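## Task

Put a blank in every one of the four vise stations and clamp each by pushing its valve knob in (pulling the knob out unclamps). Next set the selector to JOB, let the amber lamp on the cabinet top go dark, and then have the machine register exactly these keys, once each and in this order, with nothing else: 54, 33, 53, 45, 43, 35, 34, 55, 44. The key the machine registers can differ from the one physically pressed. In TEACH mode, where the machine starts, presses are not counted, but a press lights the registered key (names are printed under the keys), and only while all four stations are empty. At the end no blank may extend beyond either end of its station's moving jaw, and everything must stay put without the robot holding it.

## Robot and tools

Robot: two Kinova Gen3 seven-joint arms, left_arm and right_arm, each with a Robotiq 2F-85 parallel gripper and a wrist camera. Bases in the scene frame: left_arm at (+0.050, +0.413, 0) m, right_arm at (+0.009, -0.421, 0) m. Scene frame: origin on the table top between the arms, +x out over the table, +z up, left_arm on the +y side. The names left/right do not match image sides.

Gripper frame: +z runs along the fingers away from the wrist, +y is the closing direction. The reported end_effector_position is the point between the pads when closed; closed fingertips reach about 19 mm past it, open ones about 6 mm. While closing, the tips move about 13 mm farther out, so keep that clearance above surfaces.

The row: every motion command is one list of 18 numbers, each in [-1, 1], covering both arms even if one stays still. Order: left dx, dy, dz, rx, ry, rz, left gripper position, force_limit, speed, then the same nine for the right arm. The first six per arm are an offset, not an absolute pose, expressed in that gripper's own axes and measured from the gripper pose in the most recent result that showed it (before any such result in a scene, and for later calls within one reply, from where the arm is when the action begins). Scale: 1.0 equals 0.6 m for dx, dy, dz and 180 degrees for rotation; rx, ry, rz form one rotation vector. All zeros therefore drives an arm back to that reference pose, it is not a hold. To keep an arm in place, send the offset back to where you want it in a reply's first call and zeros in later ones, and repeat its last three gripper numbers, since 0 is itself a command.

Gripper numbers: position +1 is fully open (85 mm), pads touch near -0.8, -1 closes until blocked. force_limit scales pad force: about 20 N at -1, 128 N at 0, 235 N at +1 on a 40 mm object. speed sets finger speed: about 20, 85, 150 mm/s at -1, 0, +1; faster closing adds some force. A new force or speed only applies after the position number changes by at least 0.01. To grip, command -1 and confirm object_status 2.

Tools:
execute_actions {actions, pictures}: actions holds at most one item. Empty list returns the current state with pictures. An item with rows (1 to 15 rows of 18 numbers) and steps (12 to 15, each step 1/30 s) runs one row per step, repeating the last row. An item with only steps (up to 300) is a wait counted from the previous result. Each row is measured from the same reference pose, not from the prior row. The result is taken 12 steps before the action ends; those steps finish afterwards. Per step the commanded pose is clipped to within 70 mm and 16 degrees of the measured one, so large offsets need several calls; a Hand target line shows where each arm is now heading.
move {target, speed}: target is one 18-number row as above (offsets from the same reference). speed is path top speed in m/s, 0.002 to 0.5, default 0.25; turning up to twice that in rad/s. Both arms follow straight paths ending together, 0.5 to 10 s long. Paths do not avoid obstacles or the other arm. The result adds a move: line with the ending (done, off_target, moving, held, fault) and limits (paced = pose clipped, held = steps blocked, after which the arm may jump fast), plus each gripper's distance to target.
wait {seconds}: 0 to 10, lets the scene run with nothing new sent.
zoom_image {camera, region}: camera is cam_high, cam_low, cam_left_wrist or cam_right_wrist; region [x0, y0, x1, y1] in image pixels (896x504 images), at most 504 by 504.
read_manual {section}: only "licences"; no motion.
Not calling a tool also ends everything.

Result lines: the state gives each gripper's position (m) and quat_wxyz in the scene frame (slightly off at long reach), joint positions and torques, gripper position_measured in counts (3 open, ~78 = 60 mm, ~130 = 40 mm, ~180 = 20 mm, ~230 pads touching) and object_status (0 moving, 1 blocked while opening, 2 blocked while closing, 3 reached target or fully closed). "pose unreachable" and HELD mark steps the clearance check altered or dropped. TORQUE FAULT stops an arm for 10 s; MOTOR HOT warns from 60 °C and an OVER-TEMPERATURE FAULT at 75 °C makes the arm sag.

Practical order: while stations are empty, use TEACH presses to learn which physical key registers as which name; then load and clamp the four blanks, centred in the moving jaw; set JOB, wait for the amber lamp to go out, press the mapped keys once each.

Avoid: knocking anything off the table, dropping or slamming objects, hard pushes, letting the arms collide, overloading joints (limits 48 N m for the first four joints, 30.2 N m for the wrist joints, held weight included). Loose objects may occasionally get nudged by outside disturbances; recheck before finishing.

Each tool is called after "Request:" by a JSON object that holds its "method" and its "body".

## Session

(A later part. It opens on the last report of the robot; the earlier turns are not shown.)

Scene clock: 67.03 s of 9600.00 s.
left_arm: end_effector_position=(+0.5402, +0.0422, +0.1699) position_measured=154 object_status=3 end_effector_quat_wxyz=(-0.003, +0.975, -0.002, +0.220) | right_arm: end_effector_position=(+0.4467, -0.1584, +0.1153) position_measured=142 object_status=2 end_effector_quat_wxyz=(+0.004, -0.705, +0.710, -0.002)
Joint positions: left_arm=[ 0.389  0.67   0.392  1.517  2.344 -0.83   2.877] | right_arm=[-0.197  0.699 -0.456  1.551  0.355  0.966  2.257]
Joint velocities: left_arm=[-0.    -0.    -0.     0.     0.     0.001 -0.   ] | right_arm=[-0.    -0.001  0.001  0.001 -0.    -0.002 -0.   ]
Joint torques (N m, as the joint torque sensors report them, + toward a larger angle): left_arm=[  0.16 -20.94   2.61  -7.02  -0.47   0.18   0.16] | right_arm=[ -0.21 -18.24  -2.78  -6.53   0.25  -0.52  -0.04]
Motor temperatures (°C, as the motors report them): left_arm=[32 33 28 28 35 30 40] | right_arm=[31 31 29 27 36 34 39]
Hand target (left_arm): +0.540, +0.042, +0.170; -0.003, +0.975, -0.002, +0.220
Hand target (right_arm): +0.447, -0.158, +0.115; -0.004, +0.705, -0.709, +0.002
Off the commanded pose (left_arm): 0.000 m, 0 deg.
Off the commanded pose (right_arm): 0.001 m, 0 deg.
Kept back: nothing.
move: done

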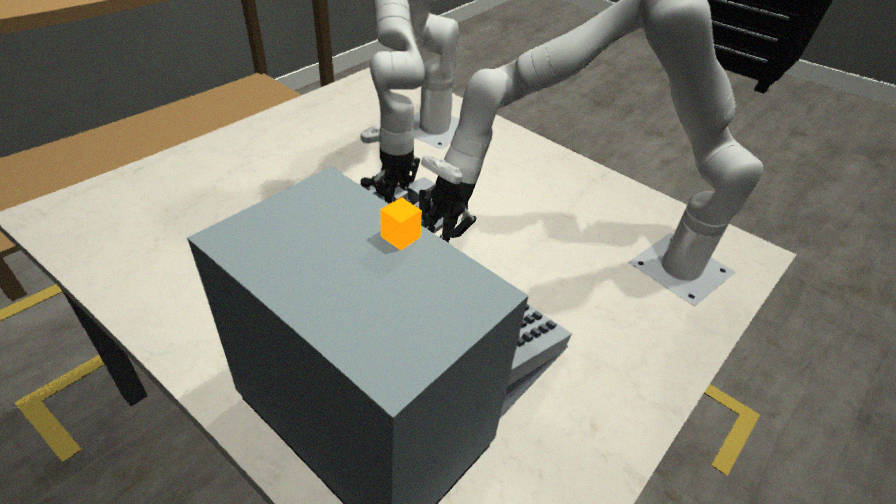

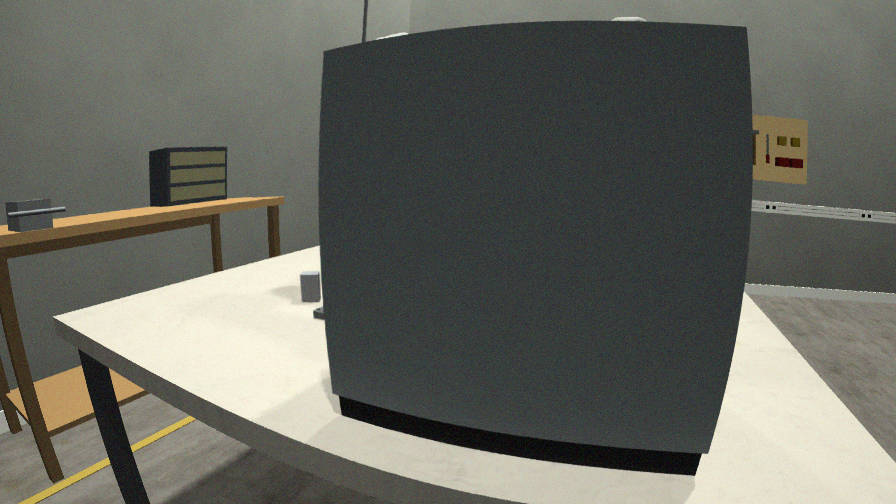

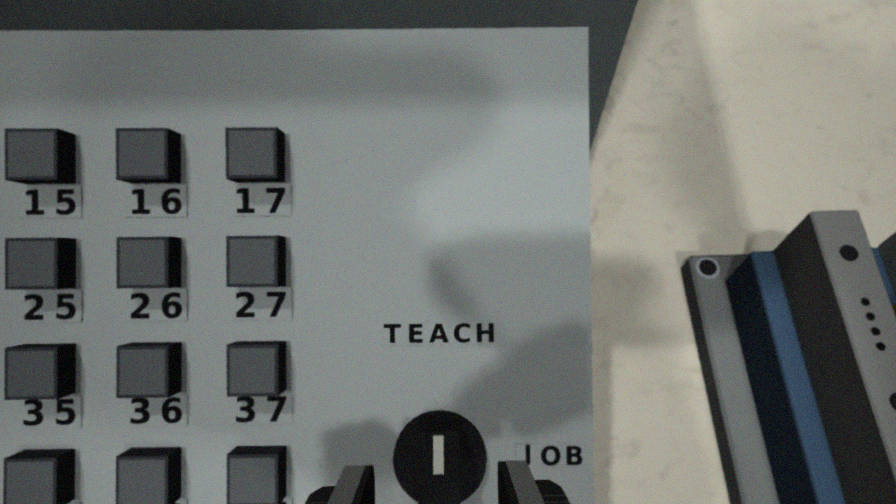

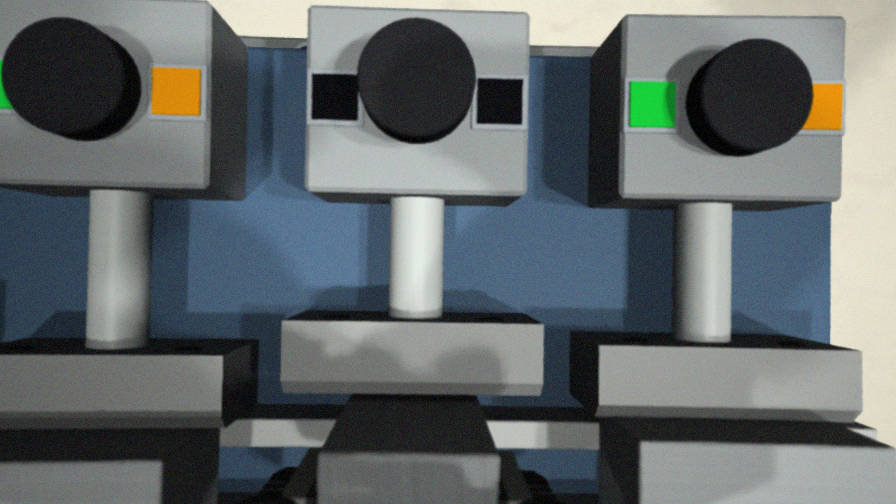

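Request:
{"method": "execute_actions", "body": {"actions": [{"rows":[[0,0,0,0,0,0,-0.2,-0.5,0,0,0,0,0,0,0,0.15,-0.5,0],[0,0,0,0,0,0,-0.2,-0.5,0,0,0,0,0,0,0,0.15,-0.5,0],[0,0,0,0,0,0,-0.2,-0.5,0,0,0,0,0,0,0,0.15,-0.5,0],[0,0,0,0,0,0,-0.2,-0.5,0,0,0,0,0,0,0,0.15,-0.5,0],[0,0,0,0,0,0,-0.2,-0.5,0,0,0,0,0,0,0,0.15,-0.5,0],[0,0,0,0,0,0,-0.2,-0.5,0,0,0,0,0,0,0,0.15,-0.5,0],[0,0,0,0,0,0,-0.2,-0.5,0,0.008,0,-0.004,0,0,0,0.15,-0.5,0],[0,0,0,0,0,0,-0.2,-0.5,0,0.016,0,-0.008,0,0,0,0.15,-0.5,0],[0,0,0,0,0,0,-0.2,-0.5,0,0.024,0,-0.013,0,0,0,0.15,-0.5,0],[0,0,0,0,0,0,-0.2,-0.5,0,0.032,0,-0.017,0,0,0,0.15,-0.5,0],[0,0,0,0,0,0,-0.2,-0.5,0,0.04,0,-0.021,0,0,0,0.15,-0.5,0],[0,0,0,0,0,0,-0.2,-0.5,0,0.048,0,-0.025,0,0,0,0.15,-0.5,0],[0,0,0,0,0,0,-0.2,-0.5,0,0.056,0,-0.03,0,0,0,0.15,-0.5,0],[0,0,0,0,0,0,-0.2,-0.5,0,0.064,0,-0.034,0,0,0,0.15,-0.5,0],[0,0,0,0,0,0,-0.2,-0.5,0,0.072,0,-0.037,0,0,0,0.15,-0.5,0]],"steps":15}]}}

Request:
{"method": "move", "body": {"target": [0,0,0,0,0,0,-0.2,-0.5,0,0.099,0,0,0,0,0,-1,0,1], "speed": 0.2}}

Request:
{"method": "move", "body": {"target": [0,0,0,0,0,0,-0.2,-0.5,0,0,0,0.034,0,0,0,-1,0,1], "speed": 0.03}}

Scene clock: 68.70 s of 9600.00 s.
left_arm: end_effector_position=(+0.5402, +0.0422, +0.1699) position_measured=154 object_status=3 end_effector_quat_wxyz=(-0.003, +0.975, -0.002, +0.220) | right_arm: end_effector_position=(+0.4468, -0.1584, +0.1153) position_measured=136 object_status=0 end_effector_quat_wxyz=(+0.004, -0.705, +0.709, -0.002)
Joint positions: left_arm=[ 0.389  0.67   0.392  1.517  2.344 -0.83   2.877] | right_arm=[-0.197  0.699 -0.456  1.551  0.355  0.966  2.257]
Joint velocities: left_arm=[-0.001 -0.    -0.     0.     0.    -0.002  0.   ] | right_arm=[-0.001  0.001 -0.    -0.002  0.     0.002  0.001]
Joint torques (N m, as the joint torque sensors report them, + toward a larger angle): left_arm=[  0.05 -20.95   2.54  -7.09  -0.4    0.2    0.22] | right_arm=[ -0.33 -19.01  -3.17  -6.64   0.03  -0.12  -0.02]
Motor temperatures (°C, as the motors report them): left_arm=[32 33 28 28 35 30 40] | right_arm=[31 31 29 27 36 34 39]
Steps of this call (steps 1 to 47: nothing new was sent; steps 48 to 50: the first 3 steps of this action). Readings (end_effector_position | what the end effector reports):
48: left_arm (+0.5402, +0.0422, +0.1699) | right_arm (+0.4467, -0.1584, +0.1154) | left_arm position_measured=154 object_status=3 | right_arm position_measured=142 object_status=0
49: left_arm (+0.5402, +0.0422, +0.1699) | right_arm (+0.4467, -0.1584, +0.1153) | left_arm position_measured=154 object_status=3 | right_arm position_measured=141 object_status=0
50: the state above

Scene clock: 70.43 s of 9600.00 s.
left_arm: end_effector_position=(+0.5402, +0.0422, +0.1699) position_measured=154 object_status=3 end_effector_quat_wxyz=(-0.003, +0.975, -0.002, +0.220) | right_arm: end_effector_position=(+0.4460, -0.2600, +0.1366) position_measured=232 object_status=3 end_effector_quat_wxyz=(+0.003, -0.705, +0.709, -0.003)
Joint positions: left_arm=[ 0.389  0.67   0.392  1.517  2.344 -0.83   2.877] | right_arm=[ 0.023  0.585 -0.475  1.691  0.323  0.936  2.442]
Joint velocities: left_arm=[ 0.     0.    -0.     0.001 -0.001  0.001  0.   ] | right_arm=[ 0.005 -0.002  0.002  0.    -0.001 -0.001  0.003]
Joint torques (N m, as the joint torque sensors report them, + toward a larger angle): left_arm=[  0.11 -20.96   2.57  -7.05  -0.51   0.18   0.18] | right_arm=[ -0.09 -17.67  -2.64  -6.57  -0.1   -0.07  -0.14]
Motor temperatures (°C, as the motors report them): left_arm=[32 33 28 28 35 30 40] | right_arm=[31 31 29 27 36 34 39]
Hand target (left_arm): +0.540, +0.042, +0.170; -0.003, +0.975, -0.002, +0.220
Hand target (right_arm): +0.446, -0.260, +0.137; -0.003, +0.705, -0.710, +0.003
Off your previous action's commanded pose (left_arm): 0.000 m, 0 deg at its last step (step 12 of this call).
Off your previous action's commanded pose (right_arm): 0.018 m, 0 deg at its last step (step 12 of this call).
Off the commanded pose (left_arm): 0.000 m, 0 deg.
Off the commanded pose (right_arm): 0.000 m, 0 deg.
Kept back: nothing.
move: done

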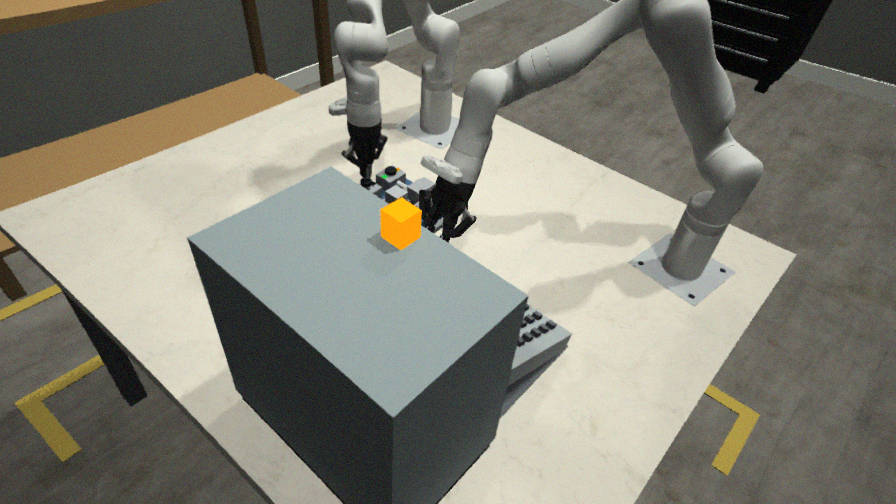

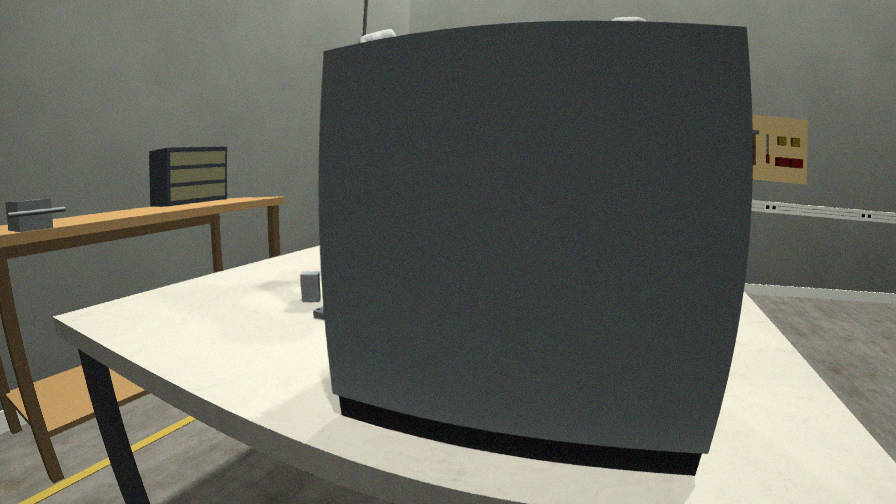

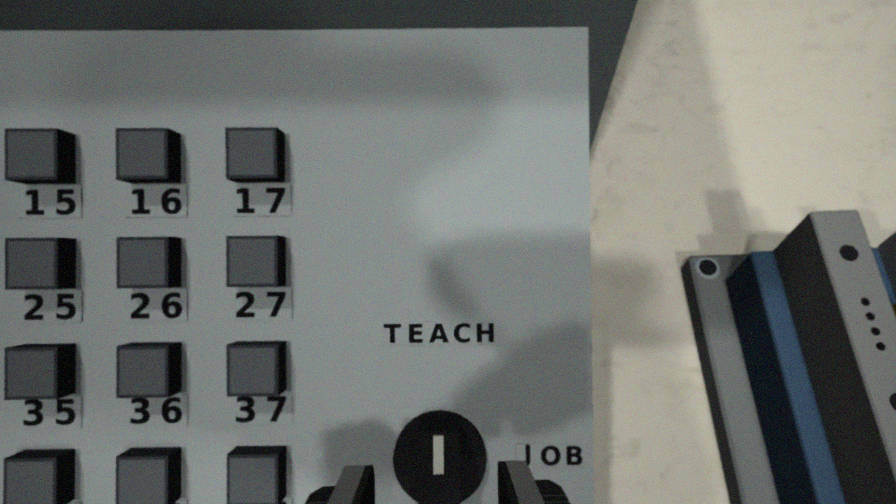

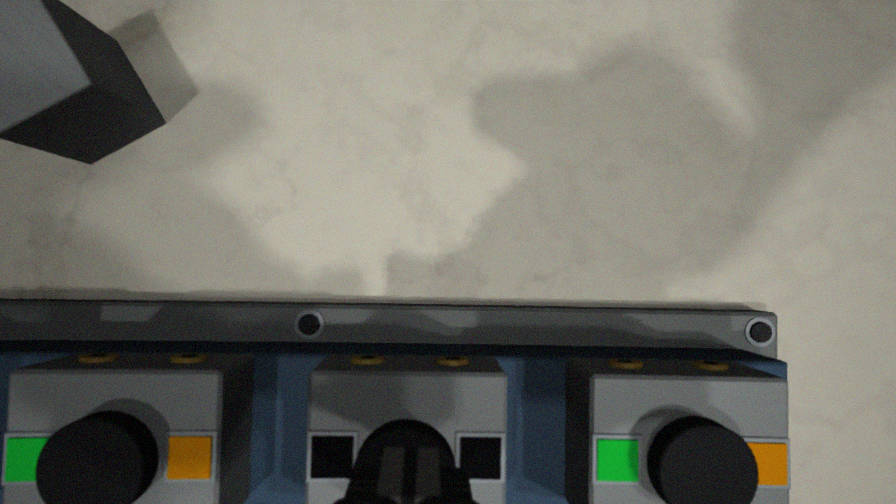

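Scene clock: 71.37 s of 9600.00 s.
left_arm: end_effector_position=(+0.5402, +0.0422, +0.1699) position_measured=154 object_status=3 end_effector_quat_wxyz=(-0.003, +0.975, -0.002, +0.220) | right_arm: end_effector_position=(+0.4461, -0.2600, +0.1181) position_measured=232 object_status=3 end_effector_quat_wxyz=(+0.004, -0.705, +0.709, -0.003)
Joint positions: left_arm=[ 0.389  0.67   0.392  1.517  2.344 -0.83   2.877] | right_arm=[ 0.014  0.612 -0.463  1.714  0.343  0.887  2.425]
Joint velocities: left_arm=[-0.001  0.    -0.    -0.001  0.001 -0.001  0.   ] | right_arm=[ 0.001 -0.001  0.     0.001  0.003 -0.002 -0.002]
Joint torques (N m, as the joint torque sensors report them, + toward a larger angle): left_arm=[ -0.02 -20.95   2.51  -6.96  -0.45   0.18   0.1 ] | right_arm=[ -0.24 -14.46  -2.15  -6.23   0.5   -1.19   0.  ]
Motor temperatures (°C, as the motors report them): left_arm=[32 33 28 28 35 30 40] | right_arm=[31 31 29 27 36 34 39]
Hand target (left_arm): +0.540, +0.042, +0.170; -0.003, +0.975, -0.002, +0.220
Hand target (right_arm): +0.446, -0.260, +0.116; -0.003, +0.705, -0.709, +0.003
Off the commanded pose (left_arm): 0.000 m, 0 deg.
Off the commanded pose (right_arm): 0.002 m, 0 deg.
Kept back: nothing.
move: done

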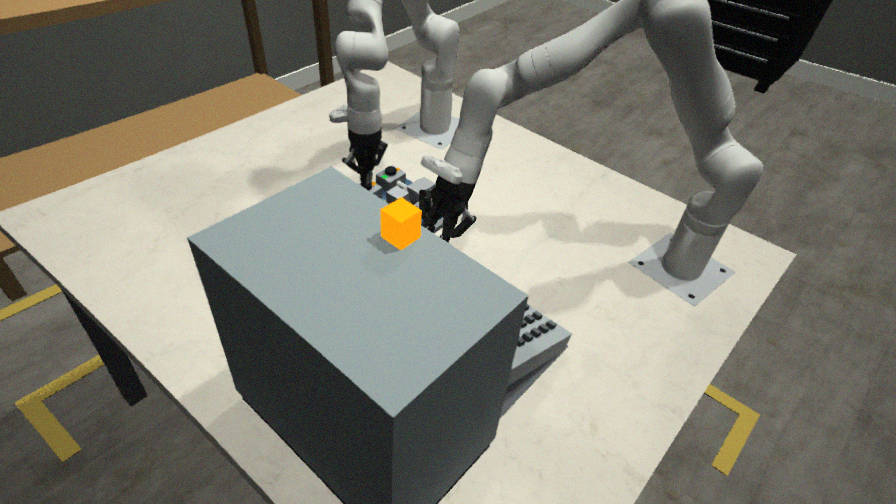

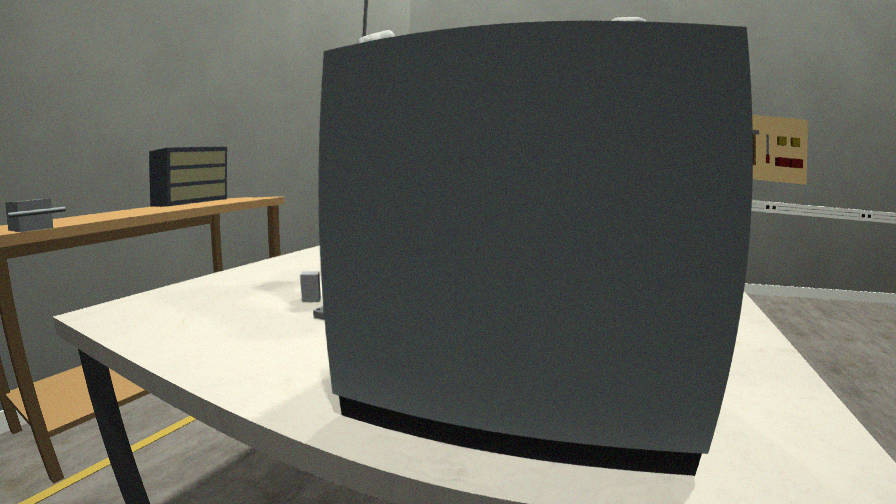

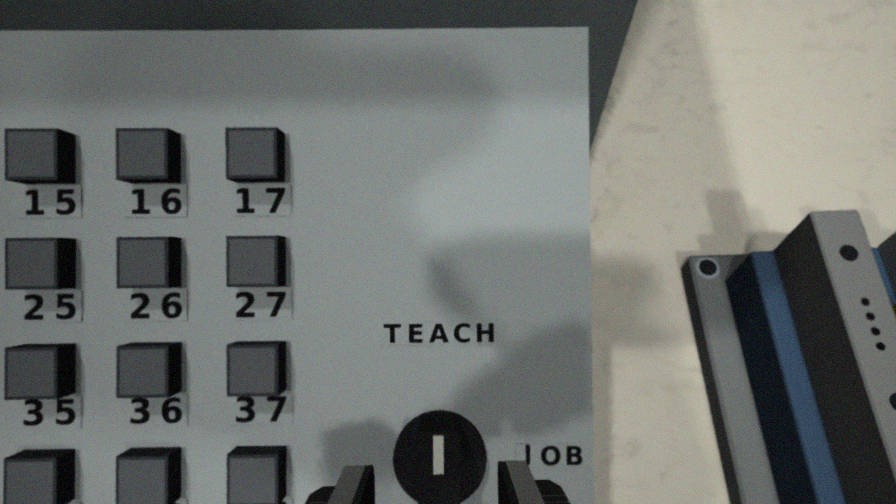

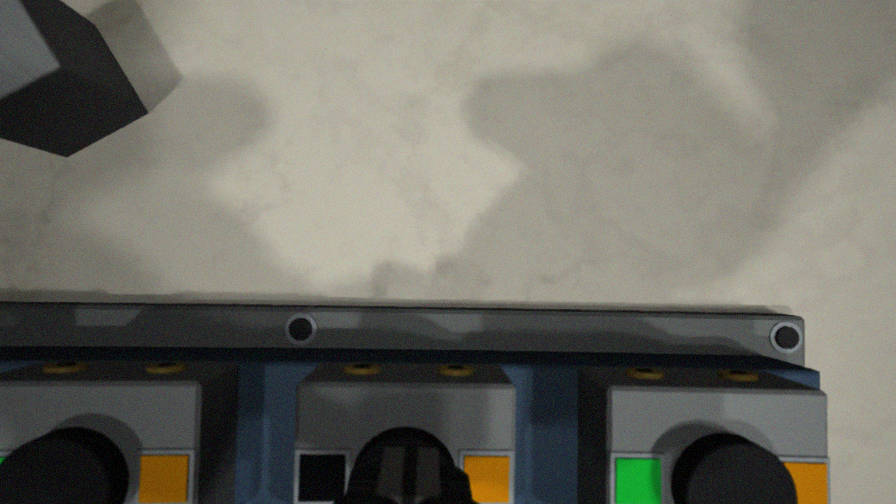

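Request:
{"method": "move", "body": {"target": [0,0,0,0,0,0,-0.2,-0.5,0,0.02,0,-0.03,0,0,0,-1,0,1], "speed": 0.15}}

Request:
{"method": "move", "body": {"target": [0,0,0.03,0,0,0,-0.2,-0.5,0,0.187,-0.225,0.078,0,0,-0.168,0.2,-0.5,0.5], "speed": 0.25}}

Scene clock: 72.73 s of 9600.00 s.
left_arm: end_effector_position=(+0.5402, +0.0422, +0.1699) position_measured=154 object_status=3 end_effector_quat_wxyz=(-0.003, +0.975, -0.002, +0.220) | right_arm: end_effector_position=(+0.4458, -0.2717, +0.1359) position_measured=232 object_status=3 end_effector_quat_wxyz=(+0.004, -0.705, +0.709, -0.003)
Joint positions: left_arm=[ 0.389  0.67   0.392  1.517  2.344 -0.83   2.877] | right_arm=[ 0.048  0.577 -0.475  1.708  0.323  0.925  2.463]
Joint velocities: left_arm=[ 0.001  0.     0.     0.    -0.001  0.001 -0.001] | right_arm=[ 0.004 -0.004  0.001  0.    -0.003  0.002  0.003]
Joint torques (N m, as the joint torque sensors report them, + toward a larger angle): left_arm=[  0.06 -20.97   2.6   -7.02  -0.47   0.11   0.19] | right_arm=[ -0.45 -17.21  -2.76  -6.68  -0.2   -0.04  -0.07]
Motor temperatures (°C, as the motors report them): left_arm=[32 33 28 28 35 30 40] | right_arm=[31 31 29 27 36 34 39]
Hand target (left_arm): +0.540, +0.042, +0.170; -0.003, +0.975, -0.002, +0.220
Hand target (right_arm): +0.446, -0.272, +0.136; -0.004, +0.705, -0.709, +0.003
Off the commanded pose (left_arm): 0.000 m, 0 deg.
Off the commanded pose (right_arm): 0.000 m, 0 deg.
Kept back: nothing.
move: done

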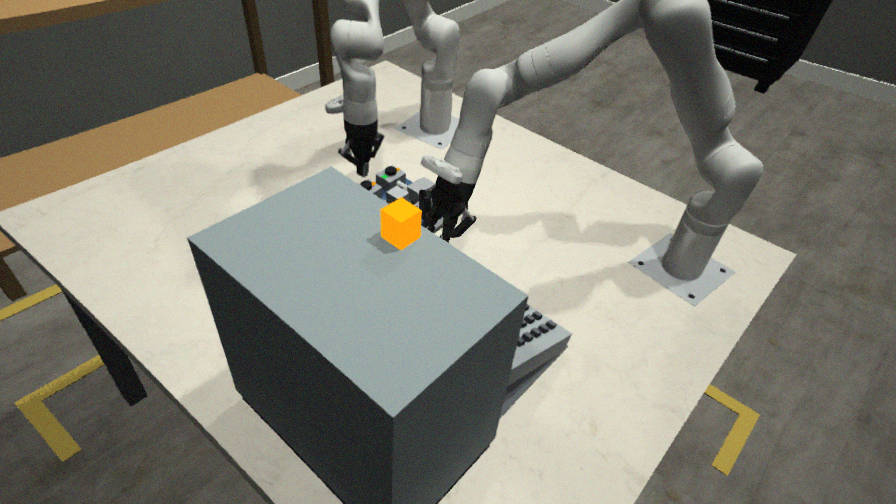

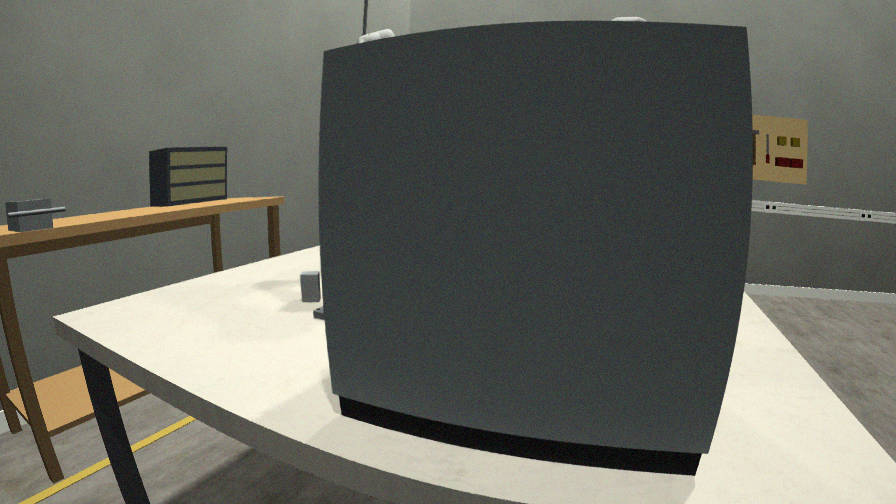

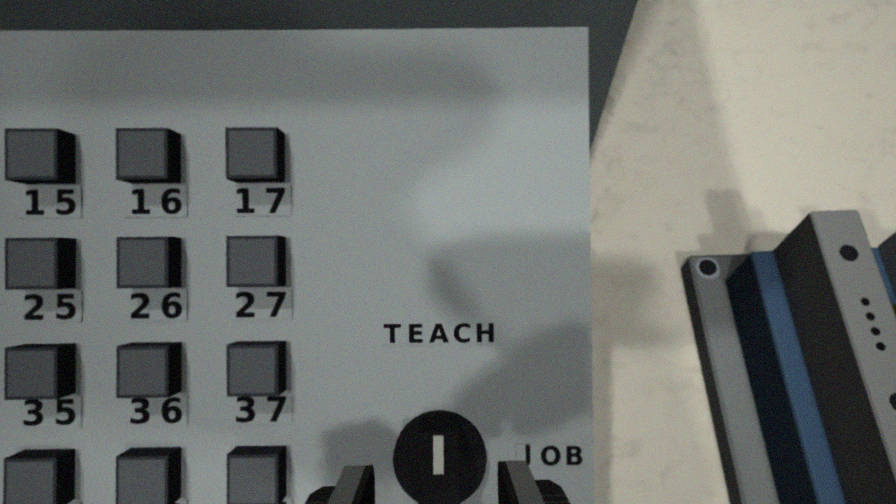

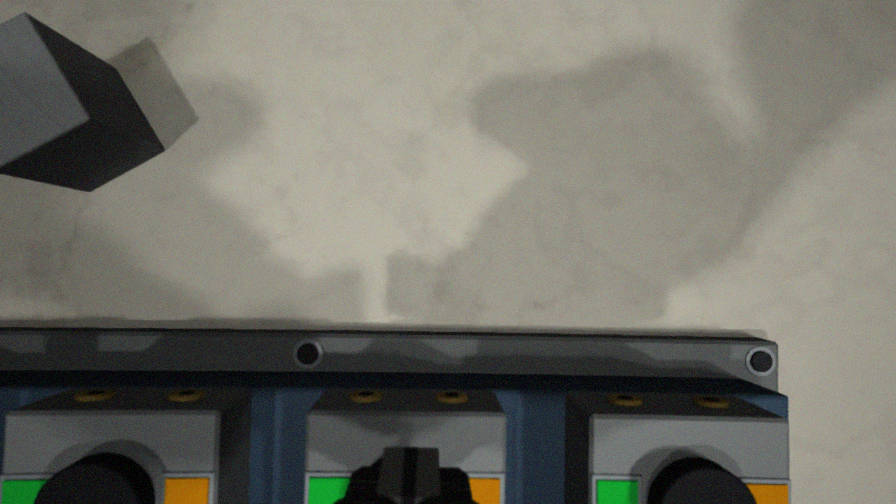

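Scene clock: 74.30 s of 9600.00 s.
left_arm: end_effector_position=(+0.5479, +0.0423, +0.1537) position_measured=154 object_status=3 end_effector_quat_wxyz=(-0.003, +0.975, -0.002, +0.220) | right_arm: end_effector_position=(+0.5813, -0.3842, +0.0913) position_measured=104 object_status=3 end_effector_quat_wxyz=(-0.003, +0.865, -0.501, +0.005)
Joint positions: left_arm=[ 0.39   0.701  0.377  1.515  2.325 -0.801  2.889] | right_arm=[ 0.285  0.868 -0.533  1.318  0.461  1.065  3.236]
Joint velocities: left_arm=[ 0.001 -0.     0.     0.    -0.    -0.003  0.001] | right_arm=[ 0.002  0.01  -0.    -0.009 -0.003  0.007  0.007]
Joint torques (N m, as the joint torque sensors report them, + toward a larger angle): left_arm=[  0.1  -21.35   2.45  -6.88  -0.45   0.18   0.21] | right_arm=[ -0.09 -22.29  -3.8   -6.89   0.17  -0.43   0.17]
Motor temperatures (°C, as the motors report them): left_arm=[32 33 28 28 35 30 40] | right_arm=[31 31 29 27 36 34 39]
Hand target (left_arm): +0.548, +0.042, +0.154; -0.003, +0.975, -0.002, +0.220
Hand target (right_arm): +0.581, -0.384, +0.091; -0.003, +0.866, -0.501, +0.004
Off the commanded pose (left_arm): 0.000 m, 0 deg.
Off the commanded pose (right_arm): 0.001 m, 0 deg.
Kept back: nothing.
move: done

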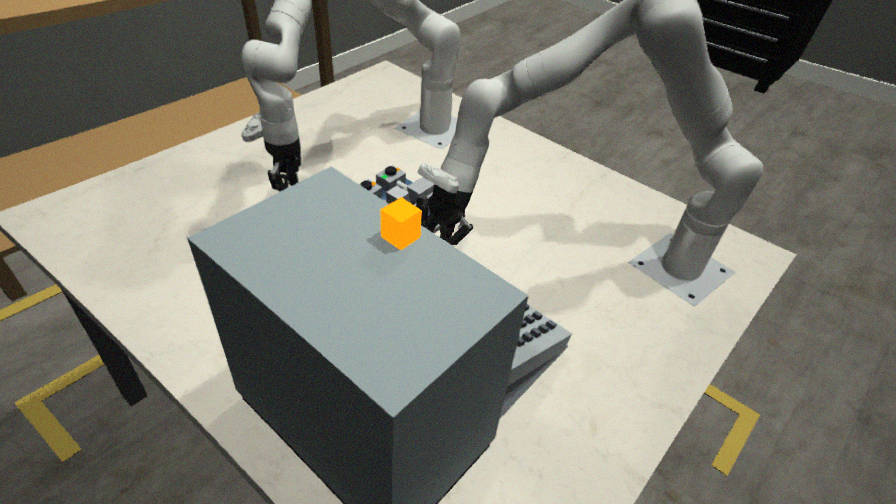

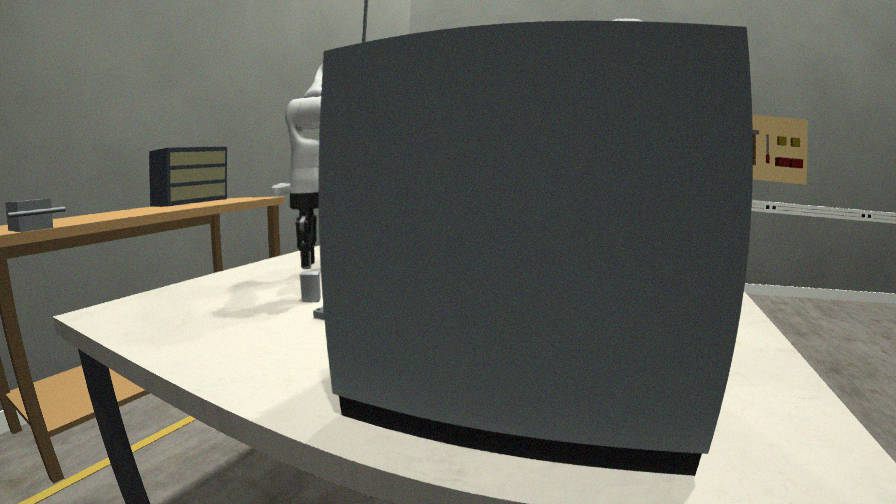

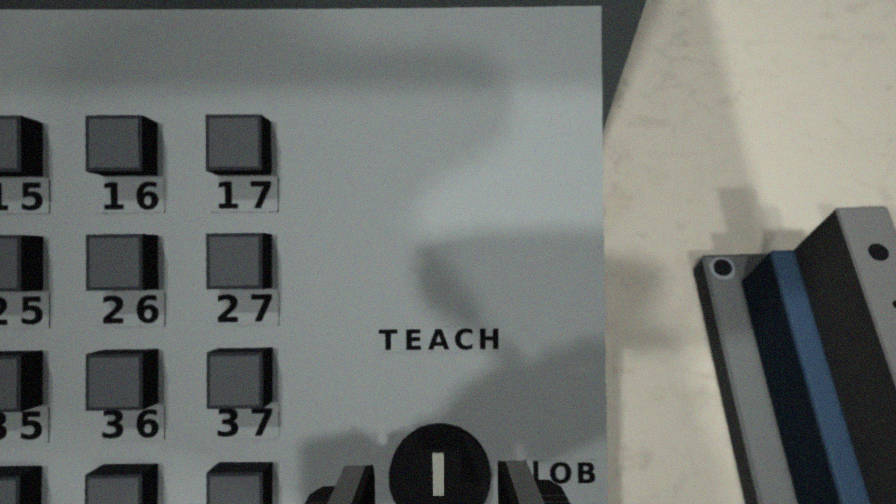

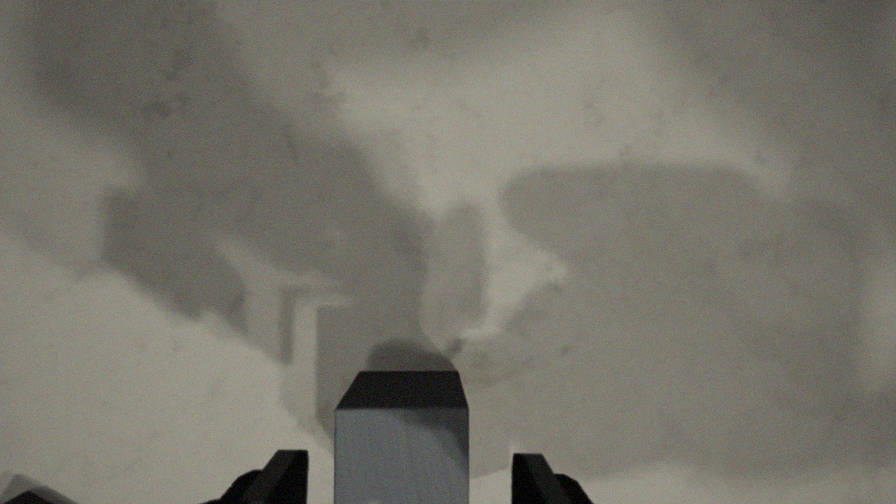

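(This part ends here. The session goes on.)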